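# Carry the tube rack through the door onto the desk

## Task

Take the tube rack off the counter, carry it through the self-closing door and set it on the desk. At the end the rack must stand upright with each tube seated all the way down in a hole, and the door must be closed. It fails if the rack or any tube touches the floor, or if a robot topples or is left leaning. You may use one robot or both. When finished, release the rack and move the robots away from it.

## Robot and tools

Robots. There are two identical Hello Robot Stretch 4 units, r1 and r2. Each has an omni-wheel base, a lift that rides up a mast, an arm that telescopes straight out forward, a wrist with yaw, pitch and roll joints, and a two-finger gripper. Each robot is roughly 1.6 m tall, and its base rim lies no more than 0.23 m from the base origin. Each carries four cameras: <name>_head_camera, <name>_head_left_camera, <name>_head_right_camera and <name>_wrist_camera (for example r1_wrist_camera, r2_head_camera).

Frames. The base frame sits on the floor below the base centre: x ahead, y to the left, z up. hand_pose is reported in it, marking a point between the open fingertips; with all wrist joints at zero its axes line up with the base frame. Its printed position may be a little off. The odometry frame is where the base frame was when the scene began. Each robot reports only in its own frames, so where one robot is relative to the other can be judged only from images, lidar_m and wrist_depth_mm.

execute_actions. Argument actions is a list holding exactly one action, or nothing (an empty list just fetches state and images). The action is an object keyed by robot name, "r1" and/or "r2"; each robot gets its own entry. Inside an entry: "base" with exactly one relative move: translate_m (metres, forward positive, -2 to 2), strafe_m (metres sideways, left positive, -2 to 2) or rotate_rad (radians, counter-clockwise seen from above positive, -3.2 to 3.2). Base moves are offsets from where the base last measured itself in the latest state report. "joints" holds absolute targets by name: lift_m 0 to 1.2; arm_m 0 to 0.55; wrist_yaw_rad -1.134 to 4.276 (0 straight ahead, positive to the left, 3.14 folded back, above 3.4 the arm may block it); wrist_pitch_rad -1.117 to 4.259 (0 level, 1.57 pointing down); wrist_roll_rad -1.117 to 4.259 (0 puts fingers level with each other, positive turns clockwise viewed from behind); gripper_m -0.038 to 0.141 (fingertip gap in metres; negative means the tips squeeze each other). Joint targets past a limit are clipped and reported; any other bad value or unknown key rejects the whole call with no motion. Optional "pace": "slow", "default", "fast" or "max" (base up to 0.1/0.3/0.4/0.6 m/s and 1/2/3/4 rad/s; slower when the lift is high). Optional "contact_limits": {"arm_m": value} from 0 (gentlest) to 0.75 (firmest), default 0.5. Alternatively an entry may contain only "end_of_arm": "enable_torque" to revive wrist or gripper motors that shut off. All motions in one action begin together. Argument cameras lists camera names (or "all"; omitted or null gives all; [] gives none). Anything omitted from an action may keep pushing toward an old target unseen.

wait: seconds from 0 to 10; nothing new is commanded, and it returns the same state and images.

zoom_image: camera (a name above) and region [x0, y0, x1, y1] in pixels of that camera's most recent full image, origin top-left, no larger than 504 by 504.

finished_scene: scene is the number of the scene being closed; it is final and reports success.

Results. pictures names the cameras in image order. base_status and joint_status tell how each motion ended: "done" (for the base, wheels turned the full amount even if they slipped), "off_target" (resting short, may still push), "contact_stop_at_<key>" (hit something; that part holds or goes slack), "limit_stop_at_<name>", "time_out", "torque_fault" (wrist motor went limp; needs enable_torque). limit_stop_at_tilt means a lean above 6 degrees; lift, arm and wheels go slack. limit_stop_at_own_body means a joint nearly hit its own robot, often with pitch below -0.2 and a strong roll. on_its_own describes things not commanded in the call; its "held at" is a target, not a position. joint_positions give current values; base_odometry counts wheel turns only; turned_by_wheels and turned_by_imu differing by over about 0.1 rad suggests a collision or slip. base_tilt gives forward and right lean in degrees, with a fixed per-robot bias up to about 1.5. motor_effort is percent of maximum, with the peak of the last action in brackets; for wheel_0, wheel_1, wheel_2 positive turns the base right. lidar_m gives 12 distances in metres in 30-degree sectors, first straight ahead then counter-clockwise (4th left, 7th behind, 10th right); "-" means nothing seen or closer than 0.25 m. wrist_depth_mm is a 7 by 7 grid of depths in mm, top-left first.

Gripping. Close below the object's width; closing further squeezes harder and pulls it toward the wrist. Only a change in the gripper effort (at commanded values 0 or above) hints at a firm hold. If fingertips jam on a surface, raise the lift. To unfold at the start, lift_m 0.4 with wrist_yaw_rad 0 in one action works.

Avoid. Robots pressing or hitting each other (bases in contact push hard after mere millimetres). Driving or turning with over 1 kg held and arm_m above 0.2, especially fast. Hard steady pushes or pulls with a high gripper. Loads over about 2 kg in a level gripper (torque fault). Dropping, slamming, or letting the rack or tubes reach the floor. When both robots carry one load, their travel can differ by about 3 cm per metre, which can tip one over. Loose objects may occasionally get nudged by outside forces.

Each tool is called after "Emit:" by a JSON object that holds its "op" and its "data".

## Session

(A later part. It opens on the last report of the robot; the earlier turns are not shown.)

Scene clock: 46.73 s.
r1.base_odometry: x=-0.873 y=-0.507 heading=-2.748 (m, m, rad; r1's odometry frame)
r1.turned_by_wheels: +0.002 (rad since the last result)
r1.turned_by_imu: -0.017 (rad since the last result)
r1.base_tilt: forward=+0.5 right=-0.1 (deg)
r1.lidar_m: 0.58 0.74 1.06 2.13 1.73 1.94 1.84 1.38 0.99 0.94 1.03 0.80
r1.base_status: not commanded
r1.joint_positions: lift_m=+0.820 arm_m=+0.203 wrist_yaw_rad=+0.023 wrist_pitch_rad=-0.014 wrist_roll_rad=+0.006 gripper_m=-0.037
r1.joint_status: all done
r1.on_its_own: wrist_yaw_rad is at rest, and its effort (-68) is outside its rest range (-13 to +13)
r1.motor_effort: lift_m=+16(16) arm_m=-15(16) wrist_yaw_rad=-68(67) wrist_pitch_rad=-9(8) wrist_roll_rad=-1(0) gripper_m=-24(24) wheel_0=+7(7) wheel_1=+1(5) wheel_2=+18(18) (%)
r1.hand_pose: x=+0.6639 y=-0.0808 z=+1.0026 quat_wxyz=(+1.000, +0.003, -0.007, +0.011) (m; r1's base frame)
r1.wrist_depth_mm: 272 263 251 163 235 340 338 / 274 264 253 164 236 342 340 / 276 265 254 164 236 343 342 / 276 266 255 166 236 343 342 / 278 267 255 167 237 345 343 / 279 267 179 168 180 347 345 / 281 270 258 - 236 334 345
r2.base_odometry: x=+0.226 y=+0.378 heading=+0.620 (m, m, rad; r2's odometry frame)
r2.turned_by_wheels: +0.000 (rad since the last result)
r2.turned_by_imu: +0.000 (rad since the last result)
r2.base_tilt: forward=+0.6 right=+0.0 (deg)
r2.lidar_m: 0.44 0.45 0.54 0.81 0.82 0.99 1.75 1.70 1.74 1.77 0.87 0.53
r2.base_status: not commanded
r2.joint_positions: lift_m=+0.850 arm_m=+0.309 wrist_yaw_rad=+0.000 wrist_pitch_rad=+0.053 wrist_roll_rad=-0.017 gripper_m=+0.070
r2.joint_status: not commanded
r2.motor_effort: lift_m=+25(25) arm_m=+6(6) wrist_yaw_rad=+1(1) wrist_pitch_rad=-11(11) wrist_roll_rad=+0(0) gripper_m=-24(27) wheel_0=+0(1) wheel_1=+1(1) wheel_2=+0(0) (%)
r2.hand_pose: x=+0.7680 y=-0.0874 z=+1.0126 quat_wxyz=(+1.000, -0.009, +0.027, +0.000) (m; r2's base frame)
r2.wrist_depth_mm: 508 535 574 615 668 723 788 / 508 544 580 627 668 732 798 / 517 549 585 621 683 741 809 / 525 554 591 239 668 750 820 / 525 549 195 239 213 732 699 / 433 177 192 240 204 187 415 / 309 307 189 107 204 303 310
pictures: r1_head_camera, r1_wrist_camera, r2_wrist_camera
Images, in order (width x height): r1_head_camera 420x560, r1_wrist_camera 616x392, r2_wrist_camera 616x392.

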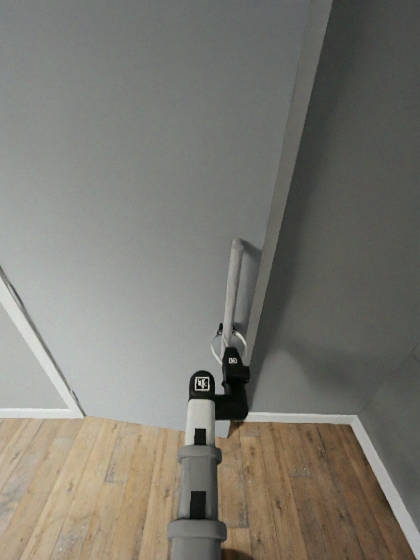

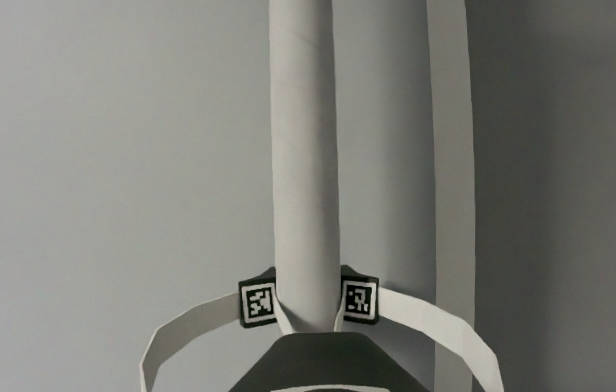

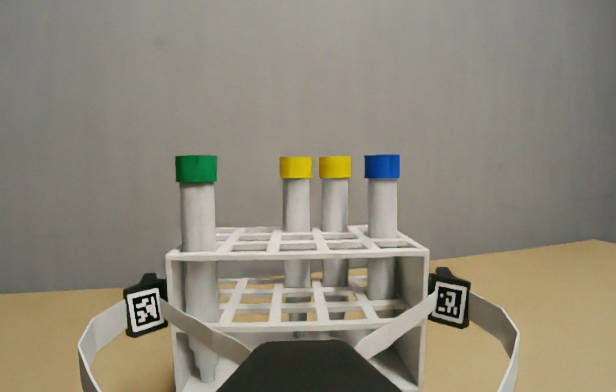

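Emit:
{"op": "execute_actions", "data": {"actions": [{"r1":{"base":{"strafe_m":0.07},"joints":{"arm_m":0.11,"wrist_yaw_rad":-0.1},"pace":"slow"},"r2":{"base":{"translate_m":-0.3},"joints":{"arm_m":0,"wrist_pitch_rad":0.0},"pace":"slow"}}], "cameras": []}}

Emit:
{"op": "execute_actions", "data": {"actions": [{"r1":{"base":{"strafe_m":0.078},"joints":{"arm_m":0.022,"wrist_yaw_rad":-0.25},"pace":"slow"},"r2":{"base":{"rotate_rad":-1.26},"pace":"slow"}}], "cameras": ["r1_head_camera","r2_head_right_camera","r1_wrist_camera"]}}

Scene clock: 58.90 s.
torque_fault: r1.wrist_yaw_rad switched itself off since the last result.
r1.base_odometry: x=-0.847 y=-0.571 heading=-2.749 (m, m, rad; r1's odometry frame)
r1.turned_by_wheels: -0.001 (rad since the last result)
r1.turned_by_imu: -0.175 (rad since the last result)
r1.base_tilt: forward=+0.5 right=-0.1 (deg)
r1.lidar_m: 0.51 0.61 0.88 1.72 1.73 1.46 1.88 1.87 1.21 1.08 1.11 0.67
r1.base_status: done
r1.joint_positions: lift_m=+0.820 arm_m=+0.112 wrist_yaw_rad=+0.058 wrist_pitch_rad=-0.014 wrist_roll_rad=+0.005 gripper_m=-0.037
r1.joint_status: wrist_yaw_rad torque_fault (moved +0.035 of -0.123); the others done
r1.on_its_own: wrist_yaw_rad is off since a torque_fault, until you send "end_of_arm": "enable_torque" (your -0.100 is given up)
r1.motor_effort: lift_m=+16(16) arm_m=-13(16) wrist_yaw_rad=-1(99) wrist_pitch_rad=-12(11) wrist_roll_rad=+2(0) gripper_m=-23(26) wheel_0=-9(19) wheel_1=-5(18) wheel_2=+6(23) (%)
r1.hand_pose: x=+0.5762 y=-0.0706 z=+1.0024 quat_wxyz=(+1.000, +0.003, -0.007, +0.029) (m; r1's base frame)
r1.wrist_depth_mm: 259 253 248 163 238 452 462 / 259 254 249 163 238 455 466 / 260 255 249 164 239 452 466 / 260 255 250 165 239 455 469 / 263 257 251 166 241 452 469 / 264 258 251 167 178 459 473 / 265 259 253 - 241 452 473
r2.base_odometry: x=-0.018 y=+0.203 heading=+0.620 (m, m, rad; r2's odometry frame)
r2.turned_by_wheels: +0.000 (rad since the last result)
r2.turned_by_imu: -0.003 (rad since the last result)
r2.base_tilt: forward=+0.6 right=+0.0 (deg)
r2.lidar_m: 0.41 0.73 0.88 0.75 0.76 0.87 1.62 2.34 1.47 1.83 1.84 0.85
r2.base_status: done
r2.joint_positions: lift_m=+0.850 arm_m=+0.001 wrist_yaw_rad=+0.000 wrist_pitch_rad=+0.004 wrist_roll_rad=-0.018 gripper_m=+0.070
r2.joint_status: all done
r2.motor_effort: lift_m=+25(25) arm_m=-6(5) wrist_yaw_rad=+0(0) wrist_pitch_rad=-14(14) wrist_roll_rad=+1(0) gripper_m=-24(23) wheel_0=-5(8) wheel_1=-3(7) wheel_2=+3(8) (%)
r2.hand_pose: x=+0.4604 y=-0.0874 z=+1.0267 quat_wxyz=(+1.000, -0.009, +0.002, +0.000) (m; r2's base frame)
r2.wrist_depth_mm: 1042 1078 1182 1229 1366 1499 1576 / 1042 1118 1182 1255 1397 1537 1661 / 1042 1098 1205 1281 1336 1499 1618 / 1060 1118 1182 239 1336 1499 1618 / 1008 1008 194 241 213 931 878 / 508 178 192 239 204 187 778 / 504 535 189 107 203 707 768
pictures: none
No camera images: the call's "cameras" was empty. Leave "cameras" out to get every camera's image.

not run: a stop came earlier in this reply.

Emit:
{"op": "execute_actions", "data": {"actions": [{"r1":{"base":{"strafe_m":0.13},"joints":{"arm_m":0.0},"pace":"slow"},"r2":{"base":{"rotate_rad":-1.26},"pace":"slow"}}], "cameras": []}}

Emit:
{"op": "execute_actions", "data": {"actions": [{"r1":{"base":{"translate_m":-0.17},"pace":"slow"},"r2":{"base":{"translate_m":-0.3}}}], "cameras": ["r1_head_camera","r2_head_right_camera"]}}

Scene clock: 64.70 s.
r1.base_odometry: x=-0.797 y=-0.691 heading=-2.750 (m, m, rad; r1's odometry frame)
r1.turned_by_wheels: -0.001 (rad since the last result)
r1.turned_by_imu: -0.068 (rad since the last result)
r1.base_tilt: forward=+0.5 right=+0.0 (deg)
r1.lidar_m: 0.42 0.49 0.78 1.43 1.87 1.18 1.92 1.93 1.41 1.22 1.26 0.37
r1.base_status: done
r1.joint_positions: lift_m=+0.820 arm_m=+0.003 wrist_yaw_rad=-0.356 wrist_pitch_rad=-0.013 wrist_roll_rad=+0.005 gripper_m=-0.037
r1.joint_status: all done
r1.on_its_own: wrist_yaw_rad is off since a torque_fault, until you send "end_of_arm": "enable_torque" (your -0.100 is given up)
r1.motor_effort: lift_m=+16(16) arm_m=-12(14) wrist_yaw_rad=-2(1) wrist_pitch_rad=-11(12) wrist_roll_rad=+1(3) gripper_m=-24(24) wheel_0=-15(19) wheel_1=+0(6) wheel_2=+3(5) (%)
r1.hand_pose: x=+0.4136 y=-0.1826 z=+1.0021 quat_wxyz=(+0.984, +0.001, -0.007, -0.177) (m; r1's base frame)
r1.wrist_depth_mm: 208 218 229 162 256 1025 931 / 208 218 229 163 255 1008 946 / 209 219 231 164 256 1008 946 / 210 220 231 165 256 1025 976 / 210 220 231 167 258 1025 976 / 211 220 227 167 178 1042 976 / 211 219 232 - 854 960 946
r2.base_odometry: x=-0.018 y=+0.203 heading=-0.639 (m, m, rad; r2's odometry frame)
r2.turned_by_wheels: -1.259 (rad since the last result)
r2.turned_by_imu: -1.244 (rad since the last result)
r2.base_tilt: forward=+0.6 right=+0.0 (deg)
r2.lidar_m: 0.44 1.01 0.77 0.73 0.81 0.78 0.75 0.82 1.18 2.35 1.39 1.40
r2.base_status: done
r2.joint_positions: lift_m=+0.850 arm_m=+0.001 wrist_yaw_rad=+0.000 wrist_pitch_rad=+0.004 wrist_roll_rad=-0.018 gripper_m=+0.070
r2.joint_status: not commanded
r2.motor_effort: lift_m=+25(25) arm_m=-6(6) wrist_yaw_rad=+0(1) wrist_pitch_rad=-11(14) wrist_roll_rad=+1(1) gripper_m=-23(23) wheel_0=+4(7) wheel_1=+3(6) wheel_2=+2(7) (%)
r2.hand_pose: x=+0.4604 y=-0.0874 z=+1.0267 quat_wxyz=(+1.000, -0.009, +0.002, +0.000) (m; r2's base frame)
r2.wrist_depth_mm: 1618 1661 1618 1661 1661 1537 1430 / 1661 1661 1661 1661 1661 1576 1464 / 1661 1661 1661 1618 1661 1537 1430 / 1618 1661 1661 239 1618 1576 1464 / 1618 1661 253 240 213 1576 1464 / 1661 178 192 240 204 187 1464 / 1661 1661 188 107 203 1618 1464
pictures: none
No camera images: the call's "cameras" was empty. Leave "cameras" out to get every camera's image.

Scene clock: 67.67 s.
r1.base_odometry: x=-0.641 y=-0.626 heading=-2.750 (m, m, rad; r1's odometry frame)
r1.turned_by_wheels: +0.000 (rad since the last result)
r1.turned_by_imu: -0.017 (rad since the last result)
r1.base_tilt: forward=+0.4 right=-0.1 (deg)
r1.lidar_m: 0.48 0.58 0.98 1.65 1.80 1.24 1.77 1.75 1.47 1.25 1.28 0.38
r1.base_status: done
r1.joint_positions: lift_m=+0.820 arm_m=+0.003 wrist_yaw_rad=-0.162 wrist_pitch_rad=-0.014 wrist_roll_rad=+0.005 gripper_m=-0.037
r1.joint_status: not commanded
r1.on_its_own: wrist_yaw_rad is off since a torque_fault, until you send "end_of_arm": "enable_torque" (your -0.100 is given up)
r1.motor_effort: lift_m=+16(16) arm_m=-11(12) wrist_yaw_rad=-1(1) wrist_pitch_rad=-11(13) wrist_roll_rad=-3(1) gripper_m=-21(25) wheel_0=-9(19) wheel_1=-4(5) wheel_2=+7(11) (%)
r1.hand_pose: x=+0.4443 y=-0.1328 z=+1.0024 quat_wxyz=(+0.997, +0.002, -0.007, -0.081) (m; r1's base frame)
r1.wrist_depth_mm: 272 263 253 164 236 976 1060 / 273 264 254 164 236 991 1078 / 274 266 255 164 237 991 1060 / 276 266 254 164 236 976 1078 / 277 267 257 165 236 976 1078 / 278 268 254 166 178 991 1078 / 279 268 257 - 237 960 1078
r2.base_odometry: x=-0.259 y=+0.382 heading=-0.640 (m, m, rad; r2's odometry frame)
r2.turned_by_wheels: -0.001 (rad since the last result)
r2.turned_by_imu: -0.001 (rad since the last result)
r2.base_tilt: forward=+0.7 right=+0.0 (deg)
r2.lidar_m: 0.43 1.02 0.78 0.76 0.61 0.47 0.44 0.47 0.71 2.31 1.46 1.46
r2.base_status: done
r2.joint_positions: lift_m=+0.850 arm_m=+0.001 wrist_yaw_rad=+0.000 wrist_pitch_rad=+0.004 wrist_roll_rad=-0.018 gripper_m=+0.070
r2.joint_status: not commanded
r2.motor_effort: lift_m=+24(25) arm_m=-6(6) wrist_yaw_rad=+0(1) wrist_pitch_rad=-11(13) wrist_roll_rad=+1(0) gripper_m=-25(25) wheel_0=-4(8) wheel_1=-3(6) wheel_2=+0(10) (%)
r2.hand_pose: x=+0.4604 y=-0.0874 z=+1.0268 quat_wxyz=(+1.000, -0.009, +0.002, +0.000) (m; r2's base frame)
r2.wrist_depth_mm: 1983 1983 1921 1983 1921 1708 1537 / 1983 1983 1921 1983 1921 1708 1576 / 1921 1983 1983 - 1921 1808 1576 / 1921 1983 1983 239 1921 1756 1618 / 1983 1983 193 240 214 1808 1576 / 1182 177 192 239 204 187 1618 / 1118 - 189 107 204 1808 1576
pictures: r1_head_camera, r2_head_right_camera
Images, in order (width x height): r1_head_camera 420x560, r2_head_right_camera 420x672.

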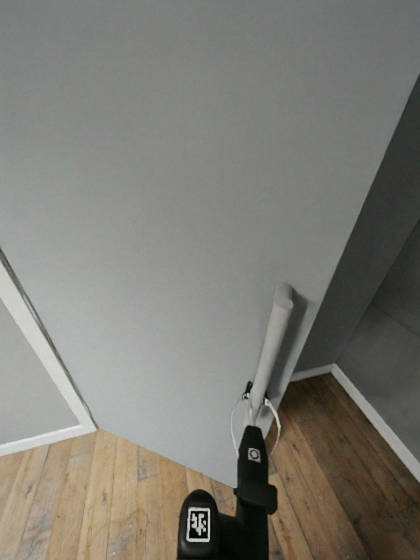

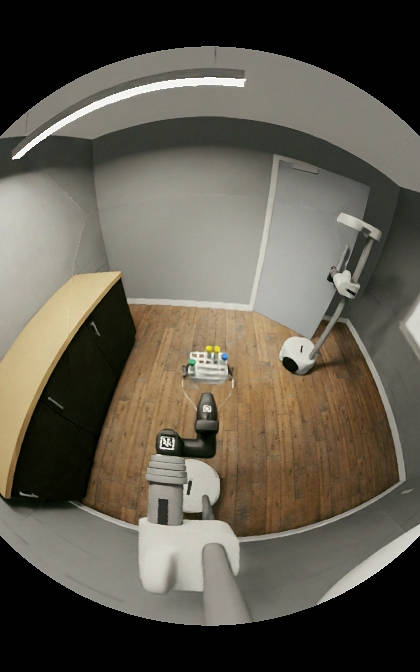

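Emit:
{"op": "execute_actions", "data": {"actions": [{"r1":{"base":{"strafe_m":0.2},"pace":"slow"},"r2":{"base":{"strafe_m":-0.6}}}], "cameras": []}}

Emit:
{"op": "execute_actions", "data": {"actions": [{"r1":{"base":{"translate_m":-0.13},"pace":"slow"},"r2":{"base":{"strafe_m":-0.6}}}], "cameras": []}}

Emit:
{"op": "execute_actions", "data": {"actions": [{"r1":{"base":{"strafe_m":0.18},"pace":"slow"}}], "cameras": ["r1_head_camera","r2_head_camera"]}}

Scene clock: 74.30 s.
r1.base_odometry: x=-0.565 y=-0.811 heading=-2.751 (m, m, rad; r1's odometry frame)
r1.turned_by_wheels: -0.001 (rad since the last result)
r1.turned_by_imu: -0.005 (rad since the last result)
r1.base_tilt: forward=+0.4 right=+0.0 (deg)
r1.lidar_m: 0.38 0.55 0.90 1.56 1.61 1.88 0.82 1.82 1.70 1.45 0.33 0.35
r1.base_status: done
r1.joint_positions: lift_m=+0.820 arm_m=+0.002 wrist_yaw_rad=-0.914 wrist_pitch_rad=-0.014 wrist_roll_rad=+0.005 gripper_m=-0.037
r1.joint_status: not commanded
r1.on_its_own: wrist_yaw_rad is off since a torque_fault, until you send "end_of_arm": "enable_torque" (your -0.100 is given up)
r1.motor_effort: lift_m=+17(16) arm_m=-8(12) wrist_yaw_rad=-3(1) wrist_pitch_rad=-9(10) wrist_roll_rad=-2(0) gripper_m=-23(25) wheel_0=-15(19) wheel_1=+4(3) wheel_2=-4(7) (%)
r1.hand_pose: x=+0.2800 y=-0.2818 z=+1.0025 quat_wxyz=(+0.897, -0.001, -0.008, -0.441) (m; r1's base frame)
r1.wrist_depth_mm: 185 200 220 163 1308 1229 1138 / 184 200 221 163 1308 1229 1138 / 184 201 222 165 1308 1229 1160 / 185 201 222 166 1308 1255 1138 / 185 201 222 167 1308 1255 1160 / 185 201 213 167 178 1205 1160 / 185 197 222 - 1336 1229 1160
r2.base_odometry: x=-0.617 y=-0.099 heading=-0.640 (m, m, rad; r2's odometry frame)
r2.turned_by_wheels: +0.000 (rad since the last result)
r2.turned_by_imu: -0.001 (rad since the last result)
r2.base_tilt: forward=+0.6 right=+0.0 (deg)
r2.lidar_m: 0.44 1.83 1.42 1.36 0.67 0.49 0.49 0.52 0.78 1.70 1.81 1.13
r2.base_status: done
r2.joint_positions: lift_m=+0.850 arm_m=+0.001 wrist_yaw_rad=+0.000 wrist_pitch_rad=+0.004 wrist_roll_rad=-0.018 gripper_m=+0.070
r2.joint_status: not commanded
r2.motor_effort: lift_m=+24(24) arm_m=-5(6) wrist_yaw_rad=+0(0) wrist_pitch_rad=-13(12) wrist_roll_rad=+1(1) gripper_m=-22(26) wheel_0=+2(10) wheel_1=+0(8) wheel_2=+0(0) (%)
r2.hand_pose: x=+0.4604 y=-0.0874 z=+1.0268 quat_wxyz=(+1.000, -0.009, +0.002, +0.000) (m; r2's base frame)
r2.wrist_depth_mm: 1921 1921 1921 1808 1098 1921 1921 / 1863 1921 1921 1863 1499 1336 1921 / 1921 1983 1921 1808 1397 1336 1921 / 1983 1921 1863 240 878 1336 1863 / - 1921 187 240 213 1336 1921 / 1983 177 191 240 204 187 1921 / 1983 1983 187 107 204 1336 1921
pictures: none
No camera images: the call's "cameras" was empty. Leave "cameras" out to get every camera's image.

Scene clock: 77.63 s.
r1.base_odometry: x=-0.445 y=-0.761 heading=-2.752 (m, m, rad; r1's odometry frame)
r1.turned_by_wheels: -0.001 (rad since the last result)
r1.turned_by_imu: +0.000 (rad since the last result)
r1.base_tilt: forward=+0.4 right=-0.1 (deg)
r1.lidar_m: 0.46 0.68 1.06 1.56 1.58 1.83 1.69 0.79 0.75 1.48 1.48 0.34
r1.base_status: done
r1.joint_positions: lift_m=+0.820 arm_m=+0.002 wrist_yaw_rad=-0.589 wrist_pitch_rad=-0.015 wrist_roll_rad=+0.005 gripper_m=-0.037
r1.joint_status: not commanded
r1.on_its_own: wrist_yaw_rad is off since a torque_fault, until you send "end_of_arm": "enable_torque" (your -0.100 is given up)
r1.motor_effort: lift_m=+16(17) arm_m=-8(8) wrist_yaw_rad=-1(1) wrist_pitch_rad=-5(8) wrist_roll_rad=+2(2) gripper_m=-21(22) wheel_0=-10(13) wheel_1=+0(5) wheel_2=+2(6) (%)
r1.hand_pose: x=+0.3642 y=-0.2330 z=+1.0028 quat_wxyz=(+0.957, +0.000, -0.008, -0.290) (m; r1's base frame)
r1.wrist_depth_mm: 241 241 241 165 243 1255 1118 / 242 242 243 165 244 1308 1118 / 243 243 244 165 245 1336 1118 / 243 244 244 164 245 1308 1118 / 243 244 244 165 246 1281 1138 / 243 244 244 166 178 1229 1138 / 245 245 246 - 247 1229 1138
r2.base_odometry: x=-0.975 y=-0.580 heading=-0.640 (m, m, rad; r2's odometry frame)
r2.turned_by_wheels: +0.000 (rad since the last result)
r2.turned_by_imu: +0.000 (rad since the last result)
r2.base_tilt: forward=+0.6 right=+0.0 (deg)
r2.lidar_m: 0.44 0.99 2.03 1.72 0.74 0.55 0.52 0.59 0.82 1.11 1.18 1.75
r2.base_status: done
r2.joint_positions: lift_m=+0.850 arm_m=+0.001 wrist_yaw_rad=+0.000 wrist_pitch_rad=+0.004 wrist_roll_rad=-0.018 gripper_m=+0.070
r2.joint_status: not commanded
r2.motor_effort: lift_m=+24(24) arm_m=-6(5) wrist_yaw_rad=+1(0) wrist_pitch_rad=-12(13) wrist_roll_rad=+1(1) gripper_m=-25(22) wheel_0=+1(11) wheel_1=+0(8) wheel_2=+0(1) (%)
r2.hand_pose: x=+0.4604 y=-0.0874 z=+1.0268 quat_wxyz=(+1.000, -0.009, +0.002, +0.000) (m; r2's base frame)
r2.wrist_depth_mm: 1863 891 1464 - 1808 1808 1576 / 1863 1863 1499 - 1863 1808 1576 / 1921 820 1430 1255 1921 1863 1576 / 1863 778 1098 239 1863 1921 1576 / 1863 831 211 240 213 1863 1576 / 1921 178 191 240 204 187 1618 / 1921 1983 188 107 204 1921 1576
pictures: none
No camera images: the call's "cameras" was empty. Leave "cameras" out to get every camera's image.

Scene clock: 80.57 s.
r1.base_odometry: x=-0.377 y=-0.928 heading=-2.753 (m, m, rad; r1's odometry frame)
r1.turned_by_wheels: -0.001 (rad since the last result)
r1.turned_by_imu: -0.012 (rad since the last result)
r1.base_tilt: forward=+0.4 right=+0.0 (deg)
r1.lidar_m: 0.43 0.77 1.01 1.43 1.40 1.67 1.74 1.08 0.91 1.66 0.29 0.36
r1.base_status: done
r1.joint_positions: lift_m=+0.820 arm_m=+0.002 wrist_yaw_rad=-1.122 wrist_pitch_rad=-0.015 wrist_roll_rad=+0.005 gripper_m=-0.037
r1.joint_status: not commanded
r1.on_its_own: wrist_yaw_rad is off since a torque_fault, until you send "end_of_arm": "enable_torque" (your -0.100 is given up)
r1.motor_effort: lift_m=+16(16) arm_m=-5(8) wrist_yaw_rad=-2(1) wrist_pitch_rad=-7(7) wrist_roll_rad=+0(1) gripper_m=-22(25) wheel_0=-13(23) wheel_1=+4(6) wheel_2=-6(4) (%)
r1.hand_pose: x=+0.2190 y=-0.2978 z=+1.0027 quat_wxyz=(+0.847, -0.002, -0.008, -0.532) (m; r1's base frame)
r1.wrist_depth_mm: 193 206 223 164 1537 1499 1430 / 193 206 224 165 1537 1499 1464 / 192 207 224 166 1537 1537 1464 / 193 206 224 166 1537 1537 1464 / 193 207 224 168 1537 1537 1430 / 193 207 216 169 178 1499 1499 / 193 204 224 - 1576 1499 1464
r2.base_odometry: x=-0.975 y=-0.580 heading=-0.640 (m, m, rad; r2's odometry frame)
r2.turned_by_wheels: +0.000 (rad since the last result)
r2.turned_by_imu: -0.001 (rad since the last result)
r2.base_tilt: forward=+0.6 right=+0.0 (deg)
r2.lidar_m: 0.41 1.10 2.01 1.72 0.74 0.55 0.52 0.58 0.85 1.11 1.15 1.74
r2.base_status: not commanded
r2.joint_positions: lift_m=+0.850 arm_m=+0.001 wrist_yaw_rad=+0.000 wrist_pitch_rad=+0.004 wrist_roll_rad=-0.018 gripper_m=+0.070
r2.joint_status: not commanded
r2.motor_effort: lift_m=+24(24) arm_m=-5(6) wrist_yaw_rad=+0(1) wrist_pitch_rad=-13(13) wrist_roll_rad=+1(1) gripper_m=-26(26) wheel_0=+2(2) wheel_1=+0(0) wheel_2=+0(0) (%)
r2.hand_pose: x=+0.4604 y=-0.0874 z=+1.0268 quat_wxyz=(+1.000, -0.009, +0.002, +0.000) (m; r2's base frame)
r2.wrist_depth_mm: 891 1863 1430 - 1863 1808 1537 / 1863 1863 1430 - 1863 1863 1537 / 831 1863 1229 - 1863 1808 1576 / 788 1160 1042 239 1863 1921 1618 / 1921 1921 195 240 213 1863 1576 / 1921 177 192 239 204 187 1576 / 1921 1921 188 107 203 1863 1576
pictures: r1_head_camera, r2_head_camera
Images, in order (width x height): r1_head_camera 420x560, r2_head_camera 420x560.

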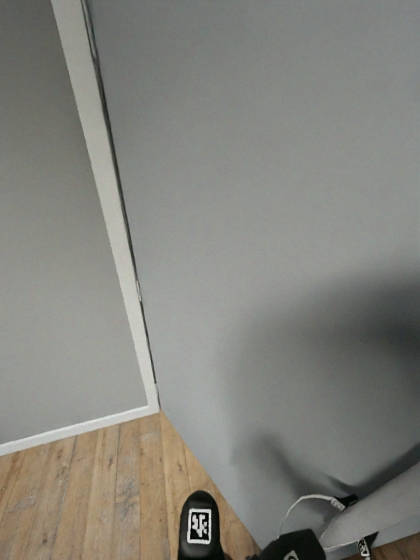

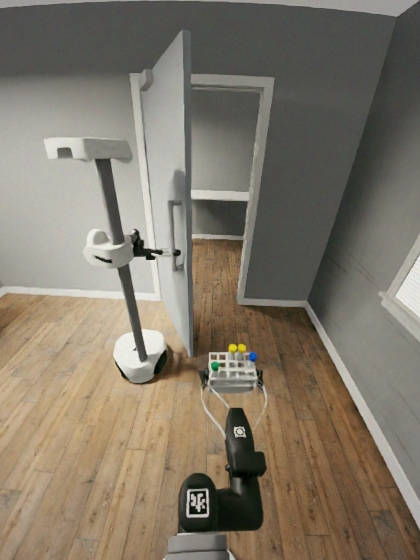

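Emit:
{"op": "execute_actions", "data": {"actions": [{"r1":{"base":{"translate_m":-0.2},"pace":"slow"},"r2":{"base":{"rotate_rad":0.05}}}], "cameras": []}}

Emit:
{"op": "execute_actions", "data": {"actions": [{"r1":{"base":{"strafe_m":0.25},"pace":"slow"},"r2":{"base":{"translate_m":0.4}}}], "cameras": ["r2_head_camera"]}}

Scene clock: 86.33 s.
r1.base_odometry: x=-0.192 y=-0.852 heading=-2.754 (m, m, rad; r1's odometry frame)
r1.turned_by_wheels: -0.001 (rad since the last result)
r1.turned_by_imu: +0.001 (rad since the last result)
r1.base_tilt: forward=+0.4 right=+0.0 (deg)
r1.lidar_m: 0.52 1.05 1.23 1.37 1.35 1.58 1.55 0.98 0.79 1.71 1.69 0.37
r1.base_status: done
r1.joint_positions: lift_m=+0.820 arm_m=+0.002 wrist_yaw_rad=-0.499 wrist_pitch_rad=-0.016 wrist_roll_rad=+0.005 gripper_m=-0.037
r1.joint_status: not commanded
r1.on_its_own: wrist_yaw_rad is off since a torque_fault, until you send "end_of_arm": "enable_torque" (your -0.100 is given up)
r1.motor_effort: lift_m=+16(16) arm_m=-5(5) wrist_yaw_rad=-1(1) wrist_pitch_rad=-5(5) wrist_roll_rad=-1(1) gripper_m=-20(22) wheel_0=-9(10) wheel_1=-1(5) wheel_2=+4(4) (%)
r1.hand_pose: x=+0.3840 y=-0.2149 z=+1.0030 quat_wxyz=(+0.969, +0.001, -0.008, -0.247) (m; r1's base frame)
r1.wrist_depth_mm: 355 315 278 166 228 1397 1336 / 359 315 278 165 228 1397 1308 / 359 317 279 165 229 1397 1366 / 364 317 281 165 229 1430 1308 / 364 319 283 165 230 1430 1336 / 368 322 273 165 179 1397 1336 / 368 325 281 - 226 218 1336
r2.base_odometry: x=-0.975 y=-0.580 heading=-0.590 (m, m, rad; r2's odometry frame)
r2.turned_by_wheels: +0.050 (rad since the last result)
r2.turned_by_imu: +0.048 (rad since the last result)
r2.base_tilt: forward=+0.6 right=+0.0 (deg)
r2.lidar_m: 0.45 0.95 2.01 1.49 0.71 0.55 0.52 0.59 0.92 1.11 1.20 1.86
r2.base_status: done
r2.joint_positions: lift_m=+0.850 arm_m=+0.001 wrist_yaw_rad=+0.000 wrist_pitch_rad=+0.004 wrist_roll_rad=-0.018 gripper_m=+0.070
r2.joint_status: not commanded
r2.motor_effort: lift_m=+24(24) arm_m=-5(5) wrist_yaw_rad=+0(1) wrist_pitch_rad=-12(13) wrist_roll_rad=+1(1) gripper_m=-24(24) wheel_0=-4(5) wheel_1=-1(4) wheel_2=+0(6) (%)
r2.hand_pose: x=+0.4604 y=-0.0874 z=+1.0268 quat_wxyz=(+1.000, -0.009, +0.002, +0.000) (m; r2's base frame)
r2.wrist_depth_mm: 1983 1921 1863 - 1808 1808 1708 / 1983 1921 1863 - 1808 1863 1708 / 1921 1921 1921 - 1808 1863 1708 / 866 1921 1025 238 1921 1863 1756 / 1983 1921 211 239 214 1808 1756 / - 177 192 240 204 187 1708 / 1336 1983 188 107 204 1863 1708
pictures: none
No camera images: the call's "cameras" was empty. Leave "cameras" out to get every camera's image.

Scene clock: 89.97 s.
r1.base_odometry: x=-0.098 y=-1.083 heading=-2.754 (m, m, rad; r1's odometry frame)
r1.turned_by_wheels: +0.000 (rad since the last result)
r1.turned_by_imu: -0.002 (rad since the last result)
r1.base_tilt: forward=+0.4 right=-0.1 (deg)
r1.lidar_m: 0.63 0.99 1.13 1.12 1.13 1.29 1.63 1.62 0.84 0.80 0.30 0.33
r1.base_status: done
r1.joint_positions: lift_m=+0.820 arm_m=+0.002 wrist_yaw_rad=-0.954 wrist_pitch_rad=-0.015 wrist_roll_rad=+0.005 gripper_m=-0.037
r1.joint_status: not commanded
r1.on_its_own: wrist_yaw_rad is off since a torque_fault, until you send "end_of_arm": "enable_torque" (your -0.100 is given up)
r1.motor_effort: lift_m=+16(16) arm_m=-5(5) wrist_yaw_rad=-3(1) wrist_pitch_rad=-5(4) wrist_roll_rad=-1(1) gripper_m=-20(21) wheel_0=-7(9) wheel_1=+3(4) wheel_2=-1(1) (%)
r1.hand_pose: x=+0.2681 y=-0.2859 z=+1.0029 quat_wxyz=(+0.888, -0.001, -0.008, -0.459) (m; r1's base frame)
r1.wrist_depth_mm: 285 272 257 166 234 1661 1618 / 287 272 257 165 234 1708 1618 / 287 272 258 165 236 1661 1576 / 290 273 259 165 236 1708 1618 / 290 274 260 165 236 1708 1618 / 293 278 255 165 181 1708 1618 / 291 277 260 - 235 1661 1618
r2.base_odometry: x=-0.642 y=-0.803 heading=-0.590 (m, m, rad; r2's odometry frame)
r2.turned_by_wheels: +0.000 (rad since the last result)
r2.turned_by_imu: +0.000 (rad since the last result)
r2.base_tilt: forward=+0.7 right=+0.0 (deg)
r2.lidar_m: 0.43 0.83 0.86 1.92 1.23 0.95 0.93 1.02 1.19 1.13 1.25 1.68
r2.base_status: done
r2.joint_positions: lift_m=+0.850 arm_m=+0.001 wrist_yaw_rad=+0.000 wrist_pitch_rad=+0.004 wrist_roll_rad=-0.018 gripper_m=+0.070
r2.joint_status: not commanded
r2.motor_effort: lift_m=+24(24) arm_m=-6(6) wrist_yaw_rad=+0(0) wrist_pitch_rad=-13(12) wrist_roll_rad=+1(1) gripper_m=-22(23) wheel_0=+4(9) wheel_1=+0(5) wheel_2=+1(11) (%)
r2.hand_pose: x=+0.4604 y=-0.0874 z=+1.0268 quat_wxyz=(+1.000, -0.009, +0.002, +0.000) (m; r2's base frame)
r2.wrist_depth_mm: 603 917 - - - 1430 1430 / 585 931 - - - 1397 1397 / 591 946 - - 1464 1397 1430 / 585 946 - 239 1430 1430 1397 / 591 854 210 239 213 1430 1397 / 585 177 192 240 205 187 1430 / 564 891 188 107 204 1430 1397
pictures: r2_head_camera
Images, in order (width x height): r2_head_camera 420x560.

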